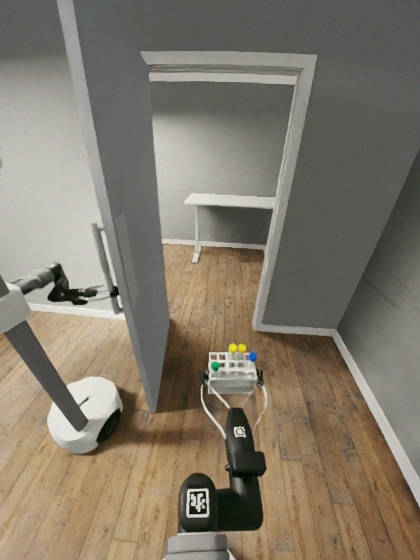

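Emit:
{"op": "execute_actions", "data": {"actions": [{"r2":{"base":{"translate_m":1.75}}}], "cameras": []}}

Emit:
{"op": "execute_actions", "data": {"actions": [{"r2":{"base":{"translate_m":0.4}},"r1":{"joints":{"gripper_m":0.1}}}], "cameras": []}}

Emit:
{"op": "execute_actions", "data": {"actions": [{"r2":{"base":{"rotate_rad":-0.2}},"r1":{"base":{"strafe_m":0.15}}}], "cameras": ["r2_head_camera","r2_wrist_camera","r1_head_right_camera"]}}

Scene clock: 102.70 s.
r1.base_odometry: x=-0.098 y=-1.083 heading=-2.754 (m, m, rad; r1's odometry frame)
r1.turned_by_wheels: +0.000 (rad since the last result)
r1.turned_by_imu: +0.001 (rad since the last result)
r1.base_tilt: forward=+0.4 right=+0.0 (deg)
r1.lidar_m: 0.66 0.96 1.15 1.12 1.13 1.30 1.61 1.61 1.85 1.96 0.29 0.35
r1.base_status: not commanded
r1.joint_positions: lift_m=+0.820 arm_m=+0.002 wrist_yaw_rad=-0.954 wrist_pitch_rad=-0.015 wrist_roll_rad=+0.005 gripper_m=-0.037
r1.joint_status: not commanded
r1.on_its_own: wrist_yaw_rad is off since a torque_fault, until you send "end_of_arm": "enable_torque" (your -0.100 is given up)
r1.motor_effort: lift_m=+16(16) arm_m=-5(5) wrist_yaw_rad=-1(1) wrist_pitch_rad=-4(5) wrist_roll_rad=-3(1) gripper_m=-21(20) wheel_0=-8(7) wheel_1=+2(2) wheel_2=-1(1) (%)
r1.hand_pose: x=+0.2681 y=-0.2859 z=+1.0029 quat_wxyz=(+0.888, -0.001, -0.008, -0.459) (m; r1's base frame)
r1.wrist_depth_mm: 285 272 257 166 234 1661 1537 / 286 272 258 165 234 1708 1537 / 287 273 258 165 236 1661 1618 / 289 274 259 165 236 1661 1618 / 291 274 259 165 236 1756 1661 / 291 276 256 165 181 1708 1618 / 293 278 259 - 235 1661 1708
r2.base_odometry: x=+0.813 y=-1.775 heading=-0.589 (m, m, rad; r2's odometry frame)
r2.turned_by_wheels: +0.000 (rad since the last result)
r2.turned_by_imu: -0.001 (rad since the last result)
r2.base_tilt: forward=+0.6 right=+0.0 (deg)
r2.lidar_m: 0.44 2.24 0.36 0.29 0.30 0.44 2.71 1.80 0.59 0.54 1.50 1.30
r2.base_status: done
r2.joint_positions: lift_m=+0.850 arm_m=+0.001 wrist_yaw_rad=+0.000 wrist_pitch_rad=+0.004 wrist_roll_rad=-0.018 gripper_m=+0.070
r2.joint_status: not commanded
r2.motor_effort: lift_m=+25(24) arm_m=-5(5) wrist_yaw_rad=+0(0) wrist_pitch_rad=-12(12) wrist_roll_rad=+0(1) gripper_m=-24(22) wheel_0=+3(8) wheel_1=+1(7) wheel_2=+1(10) (%)
r2.hand_pose: x=+0.4604 y=-0.0874 z=+1.0268 quat_wxyz=(+1.000, -0.009, +0.002, +0.000) (m; r2's base frame)
r2.wrist_depth_mm: 1921 1921 1921 1863 1808 1756 1756 / 1921 1863 1863 1863 1863 1808 1756 / 1921 1983 1863 1863 1863 1808 1808 / 1921 1921 1863 239 1499 1808 1863 / - 1983 253 239 213 1863 1430 / - 177 191 239 205 187 1661 / 1921 1983 188 107 203 1863 1576
pictures: none
No camera images: the call's "cameras" was empty. Leave "cameras" out to get every camera's image.

Scene clock: 105.50 s.
r1.base_odometry: x=-0.097 y=-1.083 heading=-2.754 (m, m, rad; r1's odometry frame)
r1.turned_by_wheels: +0.000 (rad since the last result)
r1.turned_by_imu: +0.000 (rad since the last result)
r1.base_tilt: forward=+0.4 right=+0.0 (deg)
r1.lidar_m: 0.66 0.99 1.12 1.11 1.10 1.31 1.64 1.61 1.84 1.96 0.36 0.45
r1.base_status: not commanded
r1.joint_positions: lift_m=+0.820 arm_m=+0.002 wrist_yaw_rad=-0.846 wrist_pitch_rad=-0.015 wrist_roll_rad=+0.005 gripper_m=+0.100
r1.joint_status: all done
r1.on_its_own: wrist_yaw_rad is off since a torque_fault, until you send "end_of_arm": "enable_torque" (your -0.100 is given up)
r1.motor_effort: lift_m=+16(17) arm_m=-5(5) wrist_yaw_rad=-1(1) wrist_pitch_rad=-3(4) wrist_roll_rad=+0(0) gripper_m=-4(18) wheel_0=-5(7) wheel_1=+2(2) wheel_2=-1(1) (%)
r1.hand_pose: x=+0.2984 y=-0.2739 z=+1.0029 quat_wxyz=(+0.912, -0.001, -0.008, -0.410) (m; r1's base frame)
r1.wrist_depth_mm: 351 329 303 286 195 258 1537 / 355 327 306 286 196 260 1576 / 355 332 306 287 198 262 1537 / 355 330 307 290 199 263 1576 / 357 332 306 289 200 262 1576 / 359 336 200 289 194 262 1576 / 362 338 312 - 231 265 1618
r2.base_odometry: x=+1.145 y=-1.997 heading=-0.589 (m, m, rad; r2's odometry frame)
r2.turned_by_wheels: +0.000 (rad since the last result)
r2.turned_by_imu: +0.000 (rad since the last result)
r2.base_tilt: forward=+0.6 right=+0.0 (deg)
r2.lidar_m: 0.44 1.79 2.34 0.97 0.44 0.50 1.06 1.97 0.70 1.43 1.15 0.87
r2.base_status: done
r2.joint_positions: lift_m=+0.850 arm_m=+0.001 wrist_yaw_rad=+0.000 wrist_pitch_rad=+0.004 wrist_roll_rad=-0.018 gripper_m=+0.070
r2.joint_status: not commanded
r2.motor_effort: lift_m=+24(24) arm_m=-6(5) wrist_yaw_rad=+0(0) wrist_pitch_rad=-14(11) wrist_roll_rad=+1(1) gripper_m=-23(25) wheel_0=+2(9) wheel_1=+2(7) wheel_2=+0(10) (%)
r2.hand_pose: x=+0.4604 y=-0.0874 z=+1.0268 quat_wxyz=(+1.000, -0.009, +0.002, +0.000) (m; r2's base frame)
r2.wrist_depth_mm: 1499 1464 1464 1430 1430 1397 1366 / 1499 1537 1499 1430 1430 1397 1397 / 1499 1499 1464 1430 1464 1430 1366 / 1576 1537 1464 239 1430 1366 1397 / 1537 1499 210 239 213 723 820 / 1576 177 191 240 204 187 1430 / 1537 1537 188 107 203 1430 1430
pictures: none
No camera images: the call's "cameras" was empty. Leave "cameras" out to get every camera's image.

Scene clock: 107.23 s.
r1.base_odometry: x=-0.041 y=-1.222 heading=-2.754 (m, m, rad; r1's odometry frame)
r1.turned_by_wheels: +0.000 (rad since the last result)
r1.turned_by_imu: -0.003 (rad since the last result)
r1.base_tilt: forward=+0.4 right=-0.1 (deg)
r1.lidar_m: 0.77 0.95 1.09 0.96 0.97 1.11 1.64 1.66 1.90 2.11 0.34 0.46
r1.base_status: done
r1.joint_positions: lift_m=+0.820 arm_m=+0.002 wrist_yaw_rad=-1.005 wrist_pitch_rad=-0.015 wrist_roll_rad=+0.005 gripper_m=+0.100
r1.joint_status: not commanded
r1.on_its_own: wrist_yaw_rad is off since a torque_fault, until you send "end_of_arm": "enable_torque" (your -0.100 is given up)
r1.motor_effort: lift_m=+16(16) arm_m=-5(5) wrist_yaw_rad=-1(1) wrist_pitch_rad=-6(5) wrist_roll_rad=+0(0) gripper_m=-3(9) wheel_0=-3(18) wheel_1=+1(10) wheel_2=-1(2) (%)
r1.hand_pose: x=+0.2533 y=-0.2904 z=+1.0028 quat_wxyz=(+0.876, -0.001, -0.008, -0.482) (m; r1's base frame)
r1.wrist_depth_mm: 357 332 309 287 195 258 1756 / 357 334 307 289 195 260 1808 / 359 334 310 287 197 262 1756 / 364 336 310 290 198 260 1756 / 366 336 306 291 199 259 1756 / 366 340 201 289 195 262 1756 / 366 343 315 - 231 264 1808
r2.base_odometry: x=+1.145 y=-1.997 heading=-0.788 (m, m, rad; r2's odometry frame)
r2.turned_by_wheels: -0.200 (rad since the last result)
r2.turned_by_imu: -0.197 (rad since the last result)
r2.base_tilt: forward=+0.7 right=+0.0 (deg)
r2.lidar_m: 0.44 0.87 2.20 2.01 0.55 0.43 0.76 2.24 0.72 1.07 1.40 0.90
r2.base_status: done
r2.joint_positions: lift_m=+0.850 arm_m=+0.001 wrist_yaw_rad=+0.000 wrist_pitch_rad=+0.004 wrist_roll_rad=-0.018 gripper_m=+0.070
r2.joint_status: not commanded
r2.motor_effort: lift_m=+24(24) arm_m=-6(6) wrist_yaw_rad=+1(0) wrist_pitch_rad=-12(12) wrist_roll_rad=+1(1) gripper_m=-23(26) wheel_0=+3(8) wheel_1=+0(9) wheel_2=+2(7) (%)
r2.hand_pose: x=+0.4604 y=-0.0874 z=+1.0268 quat_wxyz=(+1.000, -0.009, +0.002, +0.000) (m; r2's base frame)
r2.wrist_depth_mm: 1336 1397 1430 1464 1499 1618 1618 / 1336 1366 1397 1499 1537 1576 1576 / 1366 1397 1430 1464 1537 1618 1618 / 1336 1366 1430 239 1499 1576 1618 / 759 768 210 239 213 866 1008 / 1336 177 192 239 204 187 1366 / 1366 1397 188 107 204 1661 1366
pictures: r1_head_right_camera, r2_head_camera, r2_wrist_camera
Images, in order (width x height): r1_head_right_camera 420x672, r2_head_camera 420x560, r2_wrist_camera 616x392.

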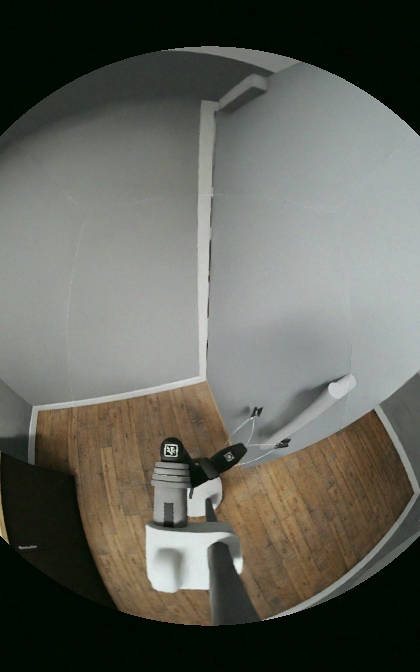

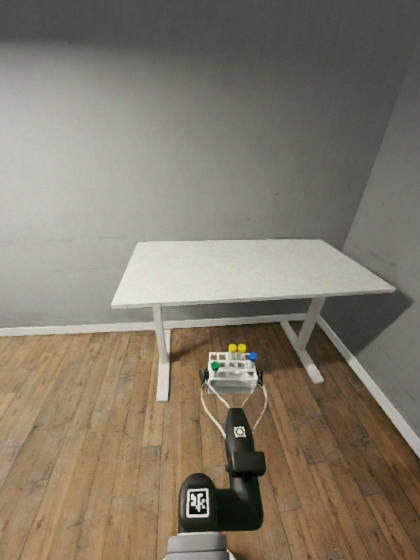

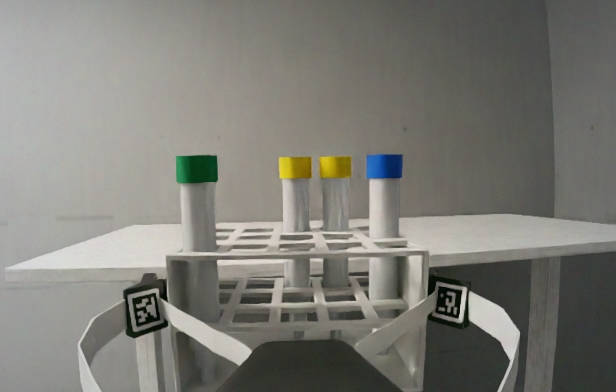

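Emit:
{"op": "execute_actions", "data": {"actions": [{"r2":{"base":{"translate_m":0.35},"joints":{"lift_m":0.92,"wrist_pitch_rad":0.05}},"r1":{"end_of_arm":"enable_torque"}}], "cameras": []}}

Emit:
{"op": "execute_actions", "data": {"actions": [{"r2":{"joints":{"arm_m":0.22}},"r1":{"joints":{"gripper_m":0.14,"wrist_yaw_rad":-1.1}}}], "cameras": []}}

Emit:
{"op": "execute_actions", "data": {"actions": [{"r2":{"joints":{"lift_m":0.865},"pace":"slow"}}], "cameras": ["r2_head_camera","r2_wrist_camera","r1_head_right_camera"]}}

Scene clock: 113.10 s.
r1.base_odometry: x=-0.041 y=-1.222 heading=-2.754 (m, m, rad; r1's odometry frame)
r1.turned_by_wheels: +0.000 (rad since the last result)
r1.turned_by_imu: +0.001 (rad since the last result)
r1.base_tilt: forward=+0.4 right=-0.1 (deg)
r1.lidar_m: 0.77 0.93 1.09 0.96 0.96 1.10 1.68 1.65 1.87 2.06 0.35 0.45
r1.base_status: not commanded
r1.joint_positions: lift_m=+0.820 arm_m=+0.002 wrist_yaw_rad=-1.005 wrist_pitch_rad=-0.015 wrist_roll_rad=+0.005 gripper_m=+0.100
r1.joint_status: not commanded
r1.end_of_arm: enable_torque: each motor that was off is on again
r1.on_its_own: wrist_yaw_rad is held at -1.005, not at your -0.100, since a torque_fault
r1.motor_effort: lift_m=+16(17) arm_m=-5(5) wrist_yaw_rad=+0(1) wrist_pitch_rad=-6(5) wrist_roll_rad=-1(3) gripper_m=-4(5) wheel_0=-3(3) wheel_1=+1(1) wheel_2=-1(1) (%)
r1.hand_pose: x=+0.2533 y=-0.2904 z=+1.0028 quat_wxyz=(+0.876, -0.001, -0.008, -0.482) (m; r1's base frame)
r1.wrist_depth_mm: 357 332 307 287 195 258 1808 / 362 334 310 287 196 259 1808 / 362 334 309 289 196 260 1756 / 364 336 309 290 199 263 1808 / 364 338 309 291 200 260 1756 / 368 342 201 289 194 262 1808 / 368 340 317 - 231 265 1808
r2.base_odometry: x=+1.392 y=-2.245 heading=-0.788 (m, m, rad; r2's odometry frame)
r2.turned_by_wheels: +0.000 (rad since the last result)
r2.turned_by_imu: -0.001 (rad since the last result)
r2.base_tilt: forward=+0.6 right=+0.0 (deg)
r2.lidar_m: 0.41 0.53 1.72 2.34 1.11 0.75 0.87 0.94 0.92 1.41 0.82 0.46
r2.base_status: done
r2.joint_positions: lift_m=+0.920 arm_m=+0.001 wrist_yaw_rad=+0.000 wrist_pitch_rad=+0.053 wrist_roll_rad=-0.018 gripper_m=+0.070
r2.joint_status: all done
r2.motor_effort: lift_m=+24(27) arm_m=-5(5) wrist_yaw_rad=+1(0) wrist_pitch_rad=-9(10) wrist_roll_rad=+1(1) gripper_m=-26(25) wheel_0=+2(8) wheel_1=+2(6) wheel_2=+0(10) (%)
r2.hand_pose: x=+0.4600 y=-0.0874 z=+1.0826 quat_wxyz=(+1.000, -0.009, +0.027, +0.000) (m; r2's base frame)
r2.wrist_depth_mm: 991 1008 1042 1098 1118 1160 1182 / 991 1025 1060 1098 1118 1182 1205 / 991 1025 1060 1098 1160 1182 1229 / 991 1042 1078 240 1138 1205 1229 / 1008 904 195 241 213 854 831 / 517 178 191 240 204 187 496 / 368 368 188 107 204 364 370
pictures: none
No camera images: the call's "cameras" was empty. Leave "cameras" out to get every camera's image.

Scene clock: 114.87 s.
r1.base_odometry: x=-0.041 y=-1.222 heading=-2.754 (m, m, rad; r1's odometry frame)
r1.turned_by_wheels: +0.000 (rad since the last result)
r1.turned_by_imu: +0.000 (rad since the last result)
r1.base_tilt: forward=+0.4 right=-0.1 (deg)
r1.lidar_m: 0.94 0.94 1.09 0.96 0.96 1.11 1.66 1.66 1.90 2.09 0.86 0.87
r1.base_status: not commanded
r1.joint_positions: lift_m=+0.820 arm_m=+0.002 wrist_yaw_rad=-1.100 wrist_pitch_rad=-0.015 wrist_roll_rad=+0.005 gripper_m=+0.140
r1.joint_status: all done
r1.motor_effort: lift_m=+16(16) arm_m=-5(5) wrist_yaw_rad=-2(6) wrist_pitch_rad=-6(6) wrist_roll_rad=-2(0) gripper_m=-1(6) wheel_0=+0(3) wheel_1=+1(1) wheel_2=+0(1) (%)
r1.hand_pose: x=+0.2256 y=-0.2967 z=+1.0028 quat_wxyz=(+0.853, -0.002, -0.008, -0.523) (m; r1's base frame)
r1.wrist_depth_mm: 597 654 732 820 1983 1921 1863 / 603 654 732 820 - 1921 1863 / 603 654 732 798 1983 1921 1808 / 609 661 732 798 1983 1863 1863 / 603 661 732 798 - 1921 1863 / 597 647 723 809 1921 1863 1921 / 603 640 723 - 1983 1983 1863
r2.base_odometry: x=+1.392 y=-2.245 heading=-0.788 (m, m, rad; r2's odometry frame)
r2.turned_by_wheels: +0.000 (rad since the last result)
r2.turned_by_imu: +0.000 (rad since the last result)
r2.base_tilt: forward=+0.6 right=+0.0 (deg)
r2.lidar_m: 0.50 0.51 1.73 2.32 1.10 0.76 0.88 0.92 0.91 1.40 0.81 0.57
r2.base_status: not commanded
r2.joint_positions: lift_m=+0.920 arm_m=+0.219 wrist_yaw_rad=+0.000 wrist_pitch_rad=+0.053 wrist_roll_rad=-0.018 gripper_m=+0.070
r2.joint_status: all done
r2.motor_effort: lift_m=+25(24) arm_m=+6(5) wrist_yaw_rad=+0(1) wrist_pitch_rad=-12(10) wrist_roll_rad=+1(1) gripper_m=-24(24) wheel_0=+2(2) wheel_1=+2(2) wheel_2=+1(2) (%)
r2.hand_pose: x=+0.6780 y=-0.0874 z=+1.0825 quat_wxyz=(+1.000, -0.009, +0.027, +0.000) (m; r2's base frame)
r2.wrist_depth_mm: 788 809 831 866 891 931 960 / 788 809 854 878 904 931 960 / 798 820 842 878 904 946 991 / 809 831 878 241 904 946 991 / 809 842 254 240 213 842 798 / 512 177 192 241 204 187 492 / 366 364 188 107 204 359 368
pictures: none
No camera images: the call's "cameras" was empty. Leave "cameras" out to get every camera's image.

Scene clock: 116.20 s.
r1.base_odometry: x=-0.041 y=-1.222 heading=-2.754 (m, m, rad; r1's odometry frame)
r1.turned_by_wheels: +0.000 (rad since the last result)
r1.turned_by_imu: +0.000 (rad since the last result)
r1.base_tilt: forward=+0.4 right=-0.1 (deg)
r1.lidar_m: 0.94 0.92 1.08 0.98 0.97 1.16 1.67 1.66 1.91 2.09 1.29 1.05
r1.base_status: not commanded
r1.joint_positions: lift_m=+0.820 arm_m=+0.002 wrist_yaw_rad=-1.100 wrist_pitch_rad=-0.015 wrist_roll_rad=+0.005 gripper_m=+0.140
r1.joint_status: not commanded
r1.motor_effort: lift_m=+16(16) arm_m=-5(5) wrist_yaw_rad=-1(3) wrist_pitch_rad=-5(6) wrist_roll_rad=-1(1) gripper_m=-1(0) wheel_0=+0(0) wheel_1=+0(1) wheel_2=+0(0) (%)
r1.hand_pose: x=+0.2256 y=-0.2967 z=+1.0028 quat_wxyz=(+0.853, -0.002, -0.008, -0.523) (m; r1's base frame)
r1.wrist_depth_mm: 798 976 - - 1983 1921 1863 / 778 960 - - 1983 1983 1863 / 788 960 - - 1983 1921 1863 / 798 976 - - 1983 1983 1808 / 788 976 - - - 1863 1863 / 788 931 1160 - - 1921 1863 / 798 917 1983 - 1983 1983 1921
r2.base_odometry: x=+1.392 y=-2.245 heading=-0.788 (m, m, rad; r2's odometry frame)
r2.turned_by_wheels: +0.000 (rad since the last result)
r2.turned_by_imu: +0.000 (rad since the last result)
r2.base_tilt: forward=+0.6 right=+0.0 (deg)
r2.lidar_m: 0.49 0.52 1.75 2.32 1.07 0.75 0.82 0.94 0.94 1.40 0.82 0.55
r2.base_status: not commanded
r2.joint_positions: lift_m=+0.865 arm_m=+0.219 wrist_yaw_rad=+0.000 wrist_pitch_rad=+0.053 wrist_roll_rad=-0.018 gripper_m=+0.070
r2.joint_status: all done
r2.motor_effort: lift_m=+17(25) arm_m=+6(5) wrist_yaw_rad=+1(1) wrist_pitch_rad=-11(11) wrist_roll_rad=+1(1) gripper_m=-24(22) wheel_0=+2(2) wheel_1=+2(2) wheel_2=+1(1) (%)
r2.hand_pose: x=+0.6780 y=-0.0874 z=+1.0281 quat_wxyz=(+1.000, -0.009, +0.027, +0.000) (m; r2's base frame)
r2.wrist_depth_mm: 788 798 842 866 891 917 960 / 778 820 842 878 904 931 960 / 798 831 842 878 904 946 960 / 809 831 866 240 931 946 976 / 634 640 253 239 213 609 591 / 368 177 193 240 204 187 353 / 265 264 188 107 204 260 -
pictures: r1_head_right_camera, r2_head_camera, r2_wrist_camera
Images, in order (width x height): r1_head_right_camera 420x672, r2_head_camera 420x560, r2_wrist_camera 616x392.

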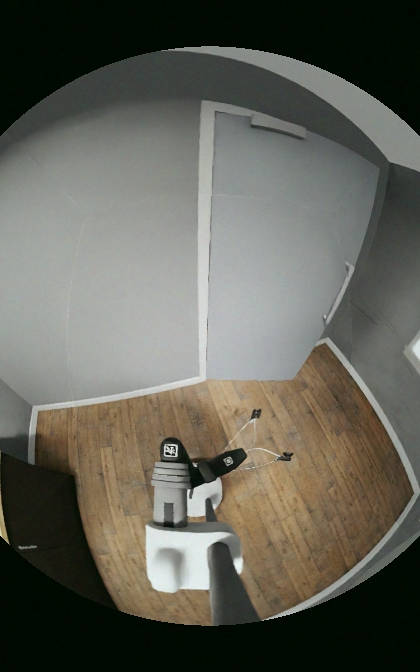

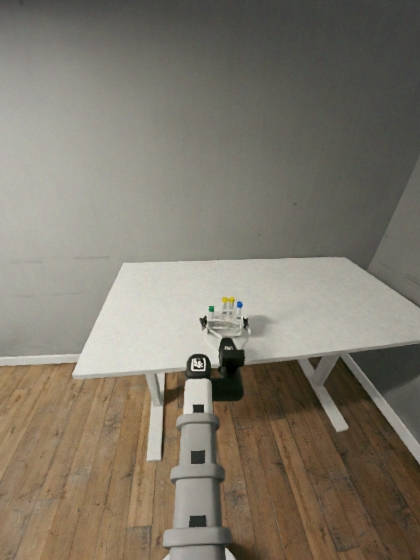

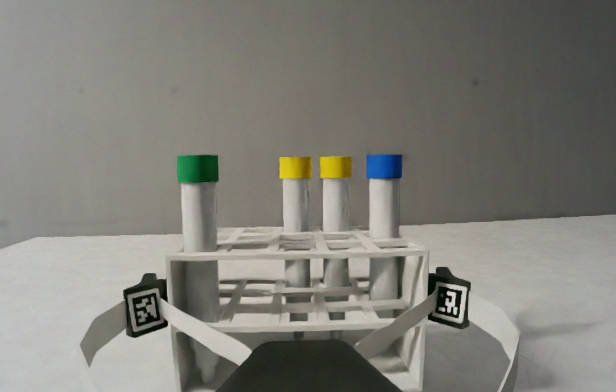

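Depth 264 → 216 means 0.026 lower.

Emit:
{"op": "execute_actions", "data": {"actions": [{"r2":{"joints":{"lift_m":0.838},"pace":"slow"}}], "cameras": []}}

Emit:
{"op": "execute_actions", "data": {"actions": [{"r2":{"joints":{"gripper_m":0.14}}}], "cameras": []}}

Emit:
{"op": "execute_actions", "data": {"actions": [{"r2":{"joints":{"arm_m":0},"base":{"translate_m":-0.15}}}], "cameras": ["r2_wrist_camera","r1_head_right_camera"]}}

Scene clock: 120.90 s.
r1.base_odometry: x=-0.041 y=-1.222 heading=-2.754 (m, m, rad; r1's odometry frame)
r1.turned_by_wheels: +0.000 (rad since the last result)
r1.turned_by_imu: +0.000 (rad since the last result)
r1.base_tilt: forward=+0.4 right=-0.1 (deg)
r1.lidar_m: 0.93 0.94 1.10 0.97 0.94 1.14 1.67 1.63 1.88 2.10 2.02 1.12
r1.base_status: not commanded
r1.joint_positions: lift_m=+0.820 arm_m=+0.002 wrist_yaw_rad=-1.100 wrist_pitch_rad=-0.015 wrist_roll_rad=+0.005 gripper_m=+0.140
r1.joint_status: not commanded
r1.motor_effort: lift_m=+16(16) arm_m=-5(5) wrist_yaw_rad=-2(3) wrist_pitch_rad=-6(4) wrist_roll_rad=-2(1) gripper_m=-1(1) wheel_0=+0(0) wheel_1=+1(0) wheel_2=+0(0) (%)
r1.hand_pose: x=+0.2256 y=-0.2967 z=+1.0028 quat_wxyz=(+0.853, -0.002, -0.008, -0.523) (m; r1's base frame)
r1.wrist_depth_mm: 960 1308 - - 1983 1921 1808 / 931 1281 - - - 1983 1863 / 960 1255 - - 1983 1921 1863 / 960 1255 - - 1983 1921 1921 / 946 1255 - - - 1921 1863 / 946 1205 1808 - 1921 1921 1921 / 960 1182 - - - 1921 1863
r2.base_odometry: x=+1.392 y=-2.245 heading=-0.788 (m, m, rad; r2's odometry frame)
r2.turned_by_wheels: +0.000 (rad since the last result)
r2.turned_by_imu: -0.001 (rad since the last result)
r2.base_tilt: forward=+0.6 right=-0.1 (deg)
r2.lidar_m: 0.51 0.53 1.73 2.33 1.10 0.77 0.76 0.78 0.93 1.39 0.83 0.59
r2.base_status: not commanded
r2.joint_positions: lift_m=+0.838 arm_m=+0.219 wrist_yaw_rad=+0.000 wrist_pitch_rad=+0.053 wrist_roll_rad=-0.018 gripper_m=+0.070
r2.joint_status: all done
r2.motor_effort: lift_m=+16(17) arm_m=+6(6) wrist_yaw_rad=+1(0) wrist_pitch_rad=-9(11) wrist_roll_rad=+0(1) gripper_m=-24(24) wheel_0=+2(2) wheel_1=+2(2) wheel_2=+1(1) (%)
r2.hand_pose: x=+0.6780 y=-0.0874 z=+1.0014 quat_wxyz=(+1.000, -0.009, +0.026, +0.000) (m; r2's base frame)
r2.wrist_depth_mm: 788 809 831 854 891 931 960 / 788 809 854 878 891 931 960 / 809 831 854 878 917 946 991 / 809 831 854 238 842 946 991 / 517 525 253 240 213 500 480 / 301 177 191 241 204 187 290 / 216 213 188 107 202 213 -
pictures: none
No camera images: the call's "cameras" was empty. Leave "cameras" out to get every camera's image.

Scene clock: 122.63 s.
r1.base_odometry: x=-0.041 y=-1.222 heading=-2.754 (m, m, rad; r1's odometry frame)
r1.turned_by_wheels: +0.000 (rad since the last result)
r1.turned_by_imu: +0.000 (rad since the last result)
r1.base_tilt: forward=+0.4 right=-0.1 (deg)
r1.lidar_m: 0.93 0.93 1.08 0.98 0.98 1.12 1.67 1.66 1.88 2.11 2.03 1.13
r1.base_status: not commanded
r1.joint_positions: lift_m=+0.820 arm_m=+0.002 wrist_yaw_rad=-1.100 wrist_pitch_rad=-0.015 wrist_roll_rad=+0.005 gripper_m=+0.140
r1.joint_status: not commanded
r1.motor_effort: lift_m=+16(16) arm_m=-5(5) wrist_yaw_rad=-2(2) wrist_pitch_rad=-5(6) wrist_roll_rad=+1(1) gripper_m=+0(1) wheel_0=+0(0) wheel_1=+1(1) wheel_2=+0(0) (%)
r1.hand_pose: x=+0.2256 y=-0.2967 z=+1.0028 quat_wxyz=(+0.853, -0.002, -0.008, -0.523) (m; r1's base frame)
r1.wrist_depth_mm: 976 1308 - - 1983 1921 1921 / 960 1336 - - 1921 1921 1863 / 960 1255 - - - 1983 1808 / 960 1255 - - - 1921 1863 / 960 1255 - - - 1921 1808 / 946 1205 1808 - - 1983 1921 / 960 1182 1983 - 1983 1983 1863
r2.base_odometry: x=+1.392 y=-2.245 heading=-0.788 (m, m, rad; r2's odometry frame)
r2.turned_by_wheels: +0.000 (rad since the last result)
r2.turned_by_imu: +0.000 (rad since the last result)
r2.base_tilt: forward=+0.5 right=+0.0 (deg)
r2.lidar_m: 0.52 0.52 1.75 2.31 1.09 0.75 0.76 0.81 0.91 1.39 0.84 0.57
r2.base_status: not commanded
r2.joint_positions: lift_m=+0.838 arm_m=+0.219 wrist_yaw_rad=+0.000 wrist_pitch_rad=+0.052 wrist_roll_rad=-0.018 gripper_m=+0.140
r2.joint_status: all done
r2.motor_effort: lift_m=+17(17) arm_m=+6(6) wrist_yaw_rad=+0(0) wrist_pitch_rad=-6(9) wrist_roll_rad=+0(0) gripper_m=-1(23) wheel_0=+2(2) wheel_1=+2(2) wheel_2=+1(1) (%)
r2.hand_pose: x=+0.6780 y=-0.0874 z=+1.0016 quat_wxyz=(+1.000, -0.009, +0.026, +0.000) (m; r2's base frame)
r2.wrist_depth_mm: 778 809 831 866 891 931 976 / 788 831 831 878 917 931 960 / 788 831 854 878 917 946 976 / 820 831 854 260 904 946 991 / 521 525 205 257 231 500 484 / 301 210 202 246 224 272 289 / 223 216 213 107 214 212 -
pictures: none
No camera images: the call's "cameras" was empty. Leave "cameras" out to get every camera's image.

Scene clock: 124.47 s.
r1.base_odometry: x=-0.041 y=-1.222 heading=-2.754 (m, m, rad; r1's odometry frame)
r1.turned_by_wheels: +0.000 (rad since the last result)
r1.turned_by_imu: +0.000 (rad since the last result)
r1.base_tilt: forward=+0.4 right=-0.1 (deg)
r1.lidar_m: 0.95 0.95 1.10 0.98 0.97 1.14 1.67 1.67 1.91 2.10 2.05 1.14
r1.base_status: not commanded
r1.joint_positions: lift_m=+0.820 arm_m=+0.002 wrist_yaw_rad=-1.100 wrist_pitch_rad=-0.015 wrist_roll_rad=+0.005 gripper_m=+0.140
r1.joint_status: not commanded
r1.motor_effort: lift_m=+16(16) arm_m=-5(5) wrist_yaw_rad=-3(3) wrist_pitch_rad=-5(5) wrist_roll_rad=+0(0) gripper_m=+0(1) wheel_0=+0(0) wheel_1=+0(0) wheel_2=+0(0) (%)
r1.hand_pose: x=+0.2256 y=-0.2967 z=+1.0028 quat_wxyz=(+0.853, -0.002, -0.008, -0.523) (m; r1's base frame)
r1.wrist_depth_mm: 976 1308 - - 1983 1921 1863 / 960 1308 - - - 1921 1863 / 960 1255 - - 1983 1863 1863 / 946 1281 - - 1983 1983 1808 / 946 1255 - - 1983 1863 1863 / 946 1205 1756 - 1983 1863 1863 / 946 1182 1983 - 1983 1983 1921
r2.base_odometry: x=+1.286 y=-2.139 heading=-0.788 (m, m, rad; r2's odometry frame)
r2.turned_by_wheels: +0.000 (rad since the last result)
r2.turned_by_imu: -0.001 (rad since the last result)
r2.base_tilt: forward=+0.6 right=+0.0 (deg)
r2.lidar_m: 0.66 0.64 1.92 2.32 0.86 0.60 0.62 0.62 0.82 1.42 1.09 0.73
r2.base_status: done
r2.joint_positions: lift_m=+0.838 arm_m=+0.001 wrist_yaw_rad=+0.000 wrist_pitch_rad=+0.052 wrist_roll_rad=-0.018 gripper_m=+0.140
r2.joint_status: all done
r2.motor_effort: lift_m=+17(17) arm_m=-5(6) wrist_yaw_rad=+1(1) wrist_pitch_rad=-8(9) wrist_roll_rad=+1(1) gripper_m=+2(2) wheel_0=-3(6) wheel_1=-3(7) wheel_2=+0(10) (%)
r2.hand_pose: x=+0.4600 y=-0.0875 z=+1.0015 quat_wxyz=(+1.000, -0.009, +0.026, +0.000) (m; r2's base frame)
r2.wrist_depth_mm: 1118 1160 1205 1255 1281 1366 1336 / 1138 1160 1229 1255 1308 1336 1397 / 1118 1182 1205 1281 1308 1366 1430 / 1160 1182 1205 904 1308 1366 1430 / 530 535 539 535 521 574 609 / 1182 211 452 1336 1336 1430 1464 / 1205 1205 1281 107 1366 1366 1464
pictures: r1_head_right_camera, r2_wrist_camera
Images, in order (width x height): r1_head_right_camera 420x672, r2_wrist_camera 616x392.

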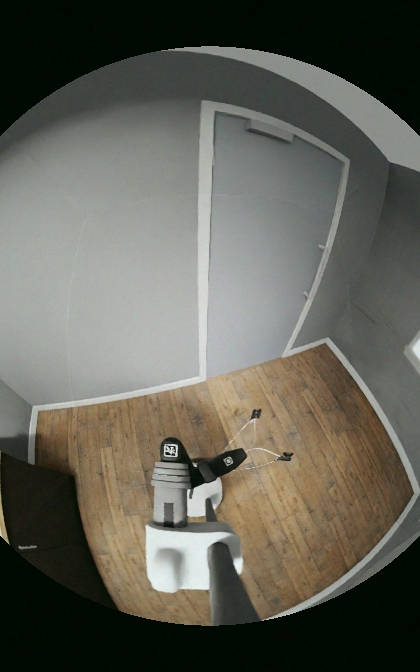

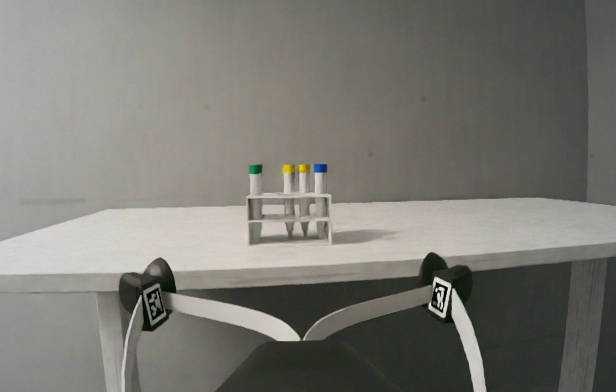

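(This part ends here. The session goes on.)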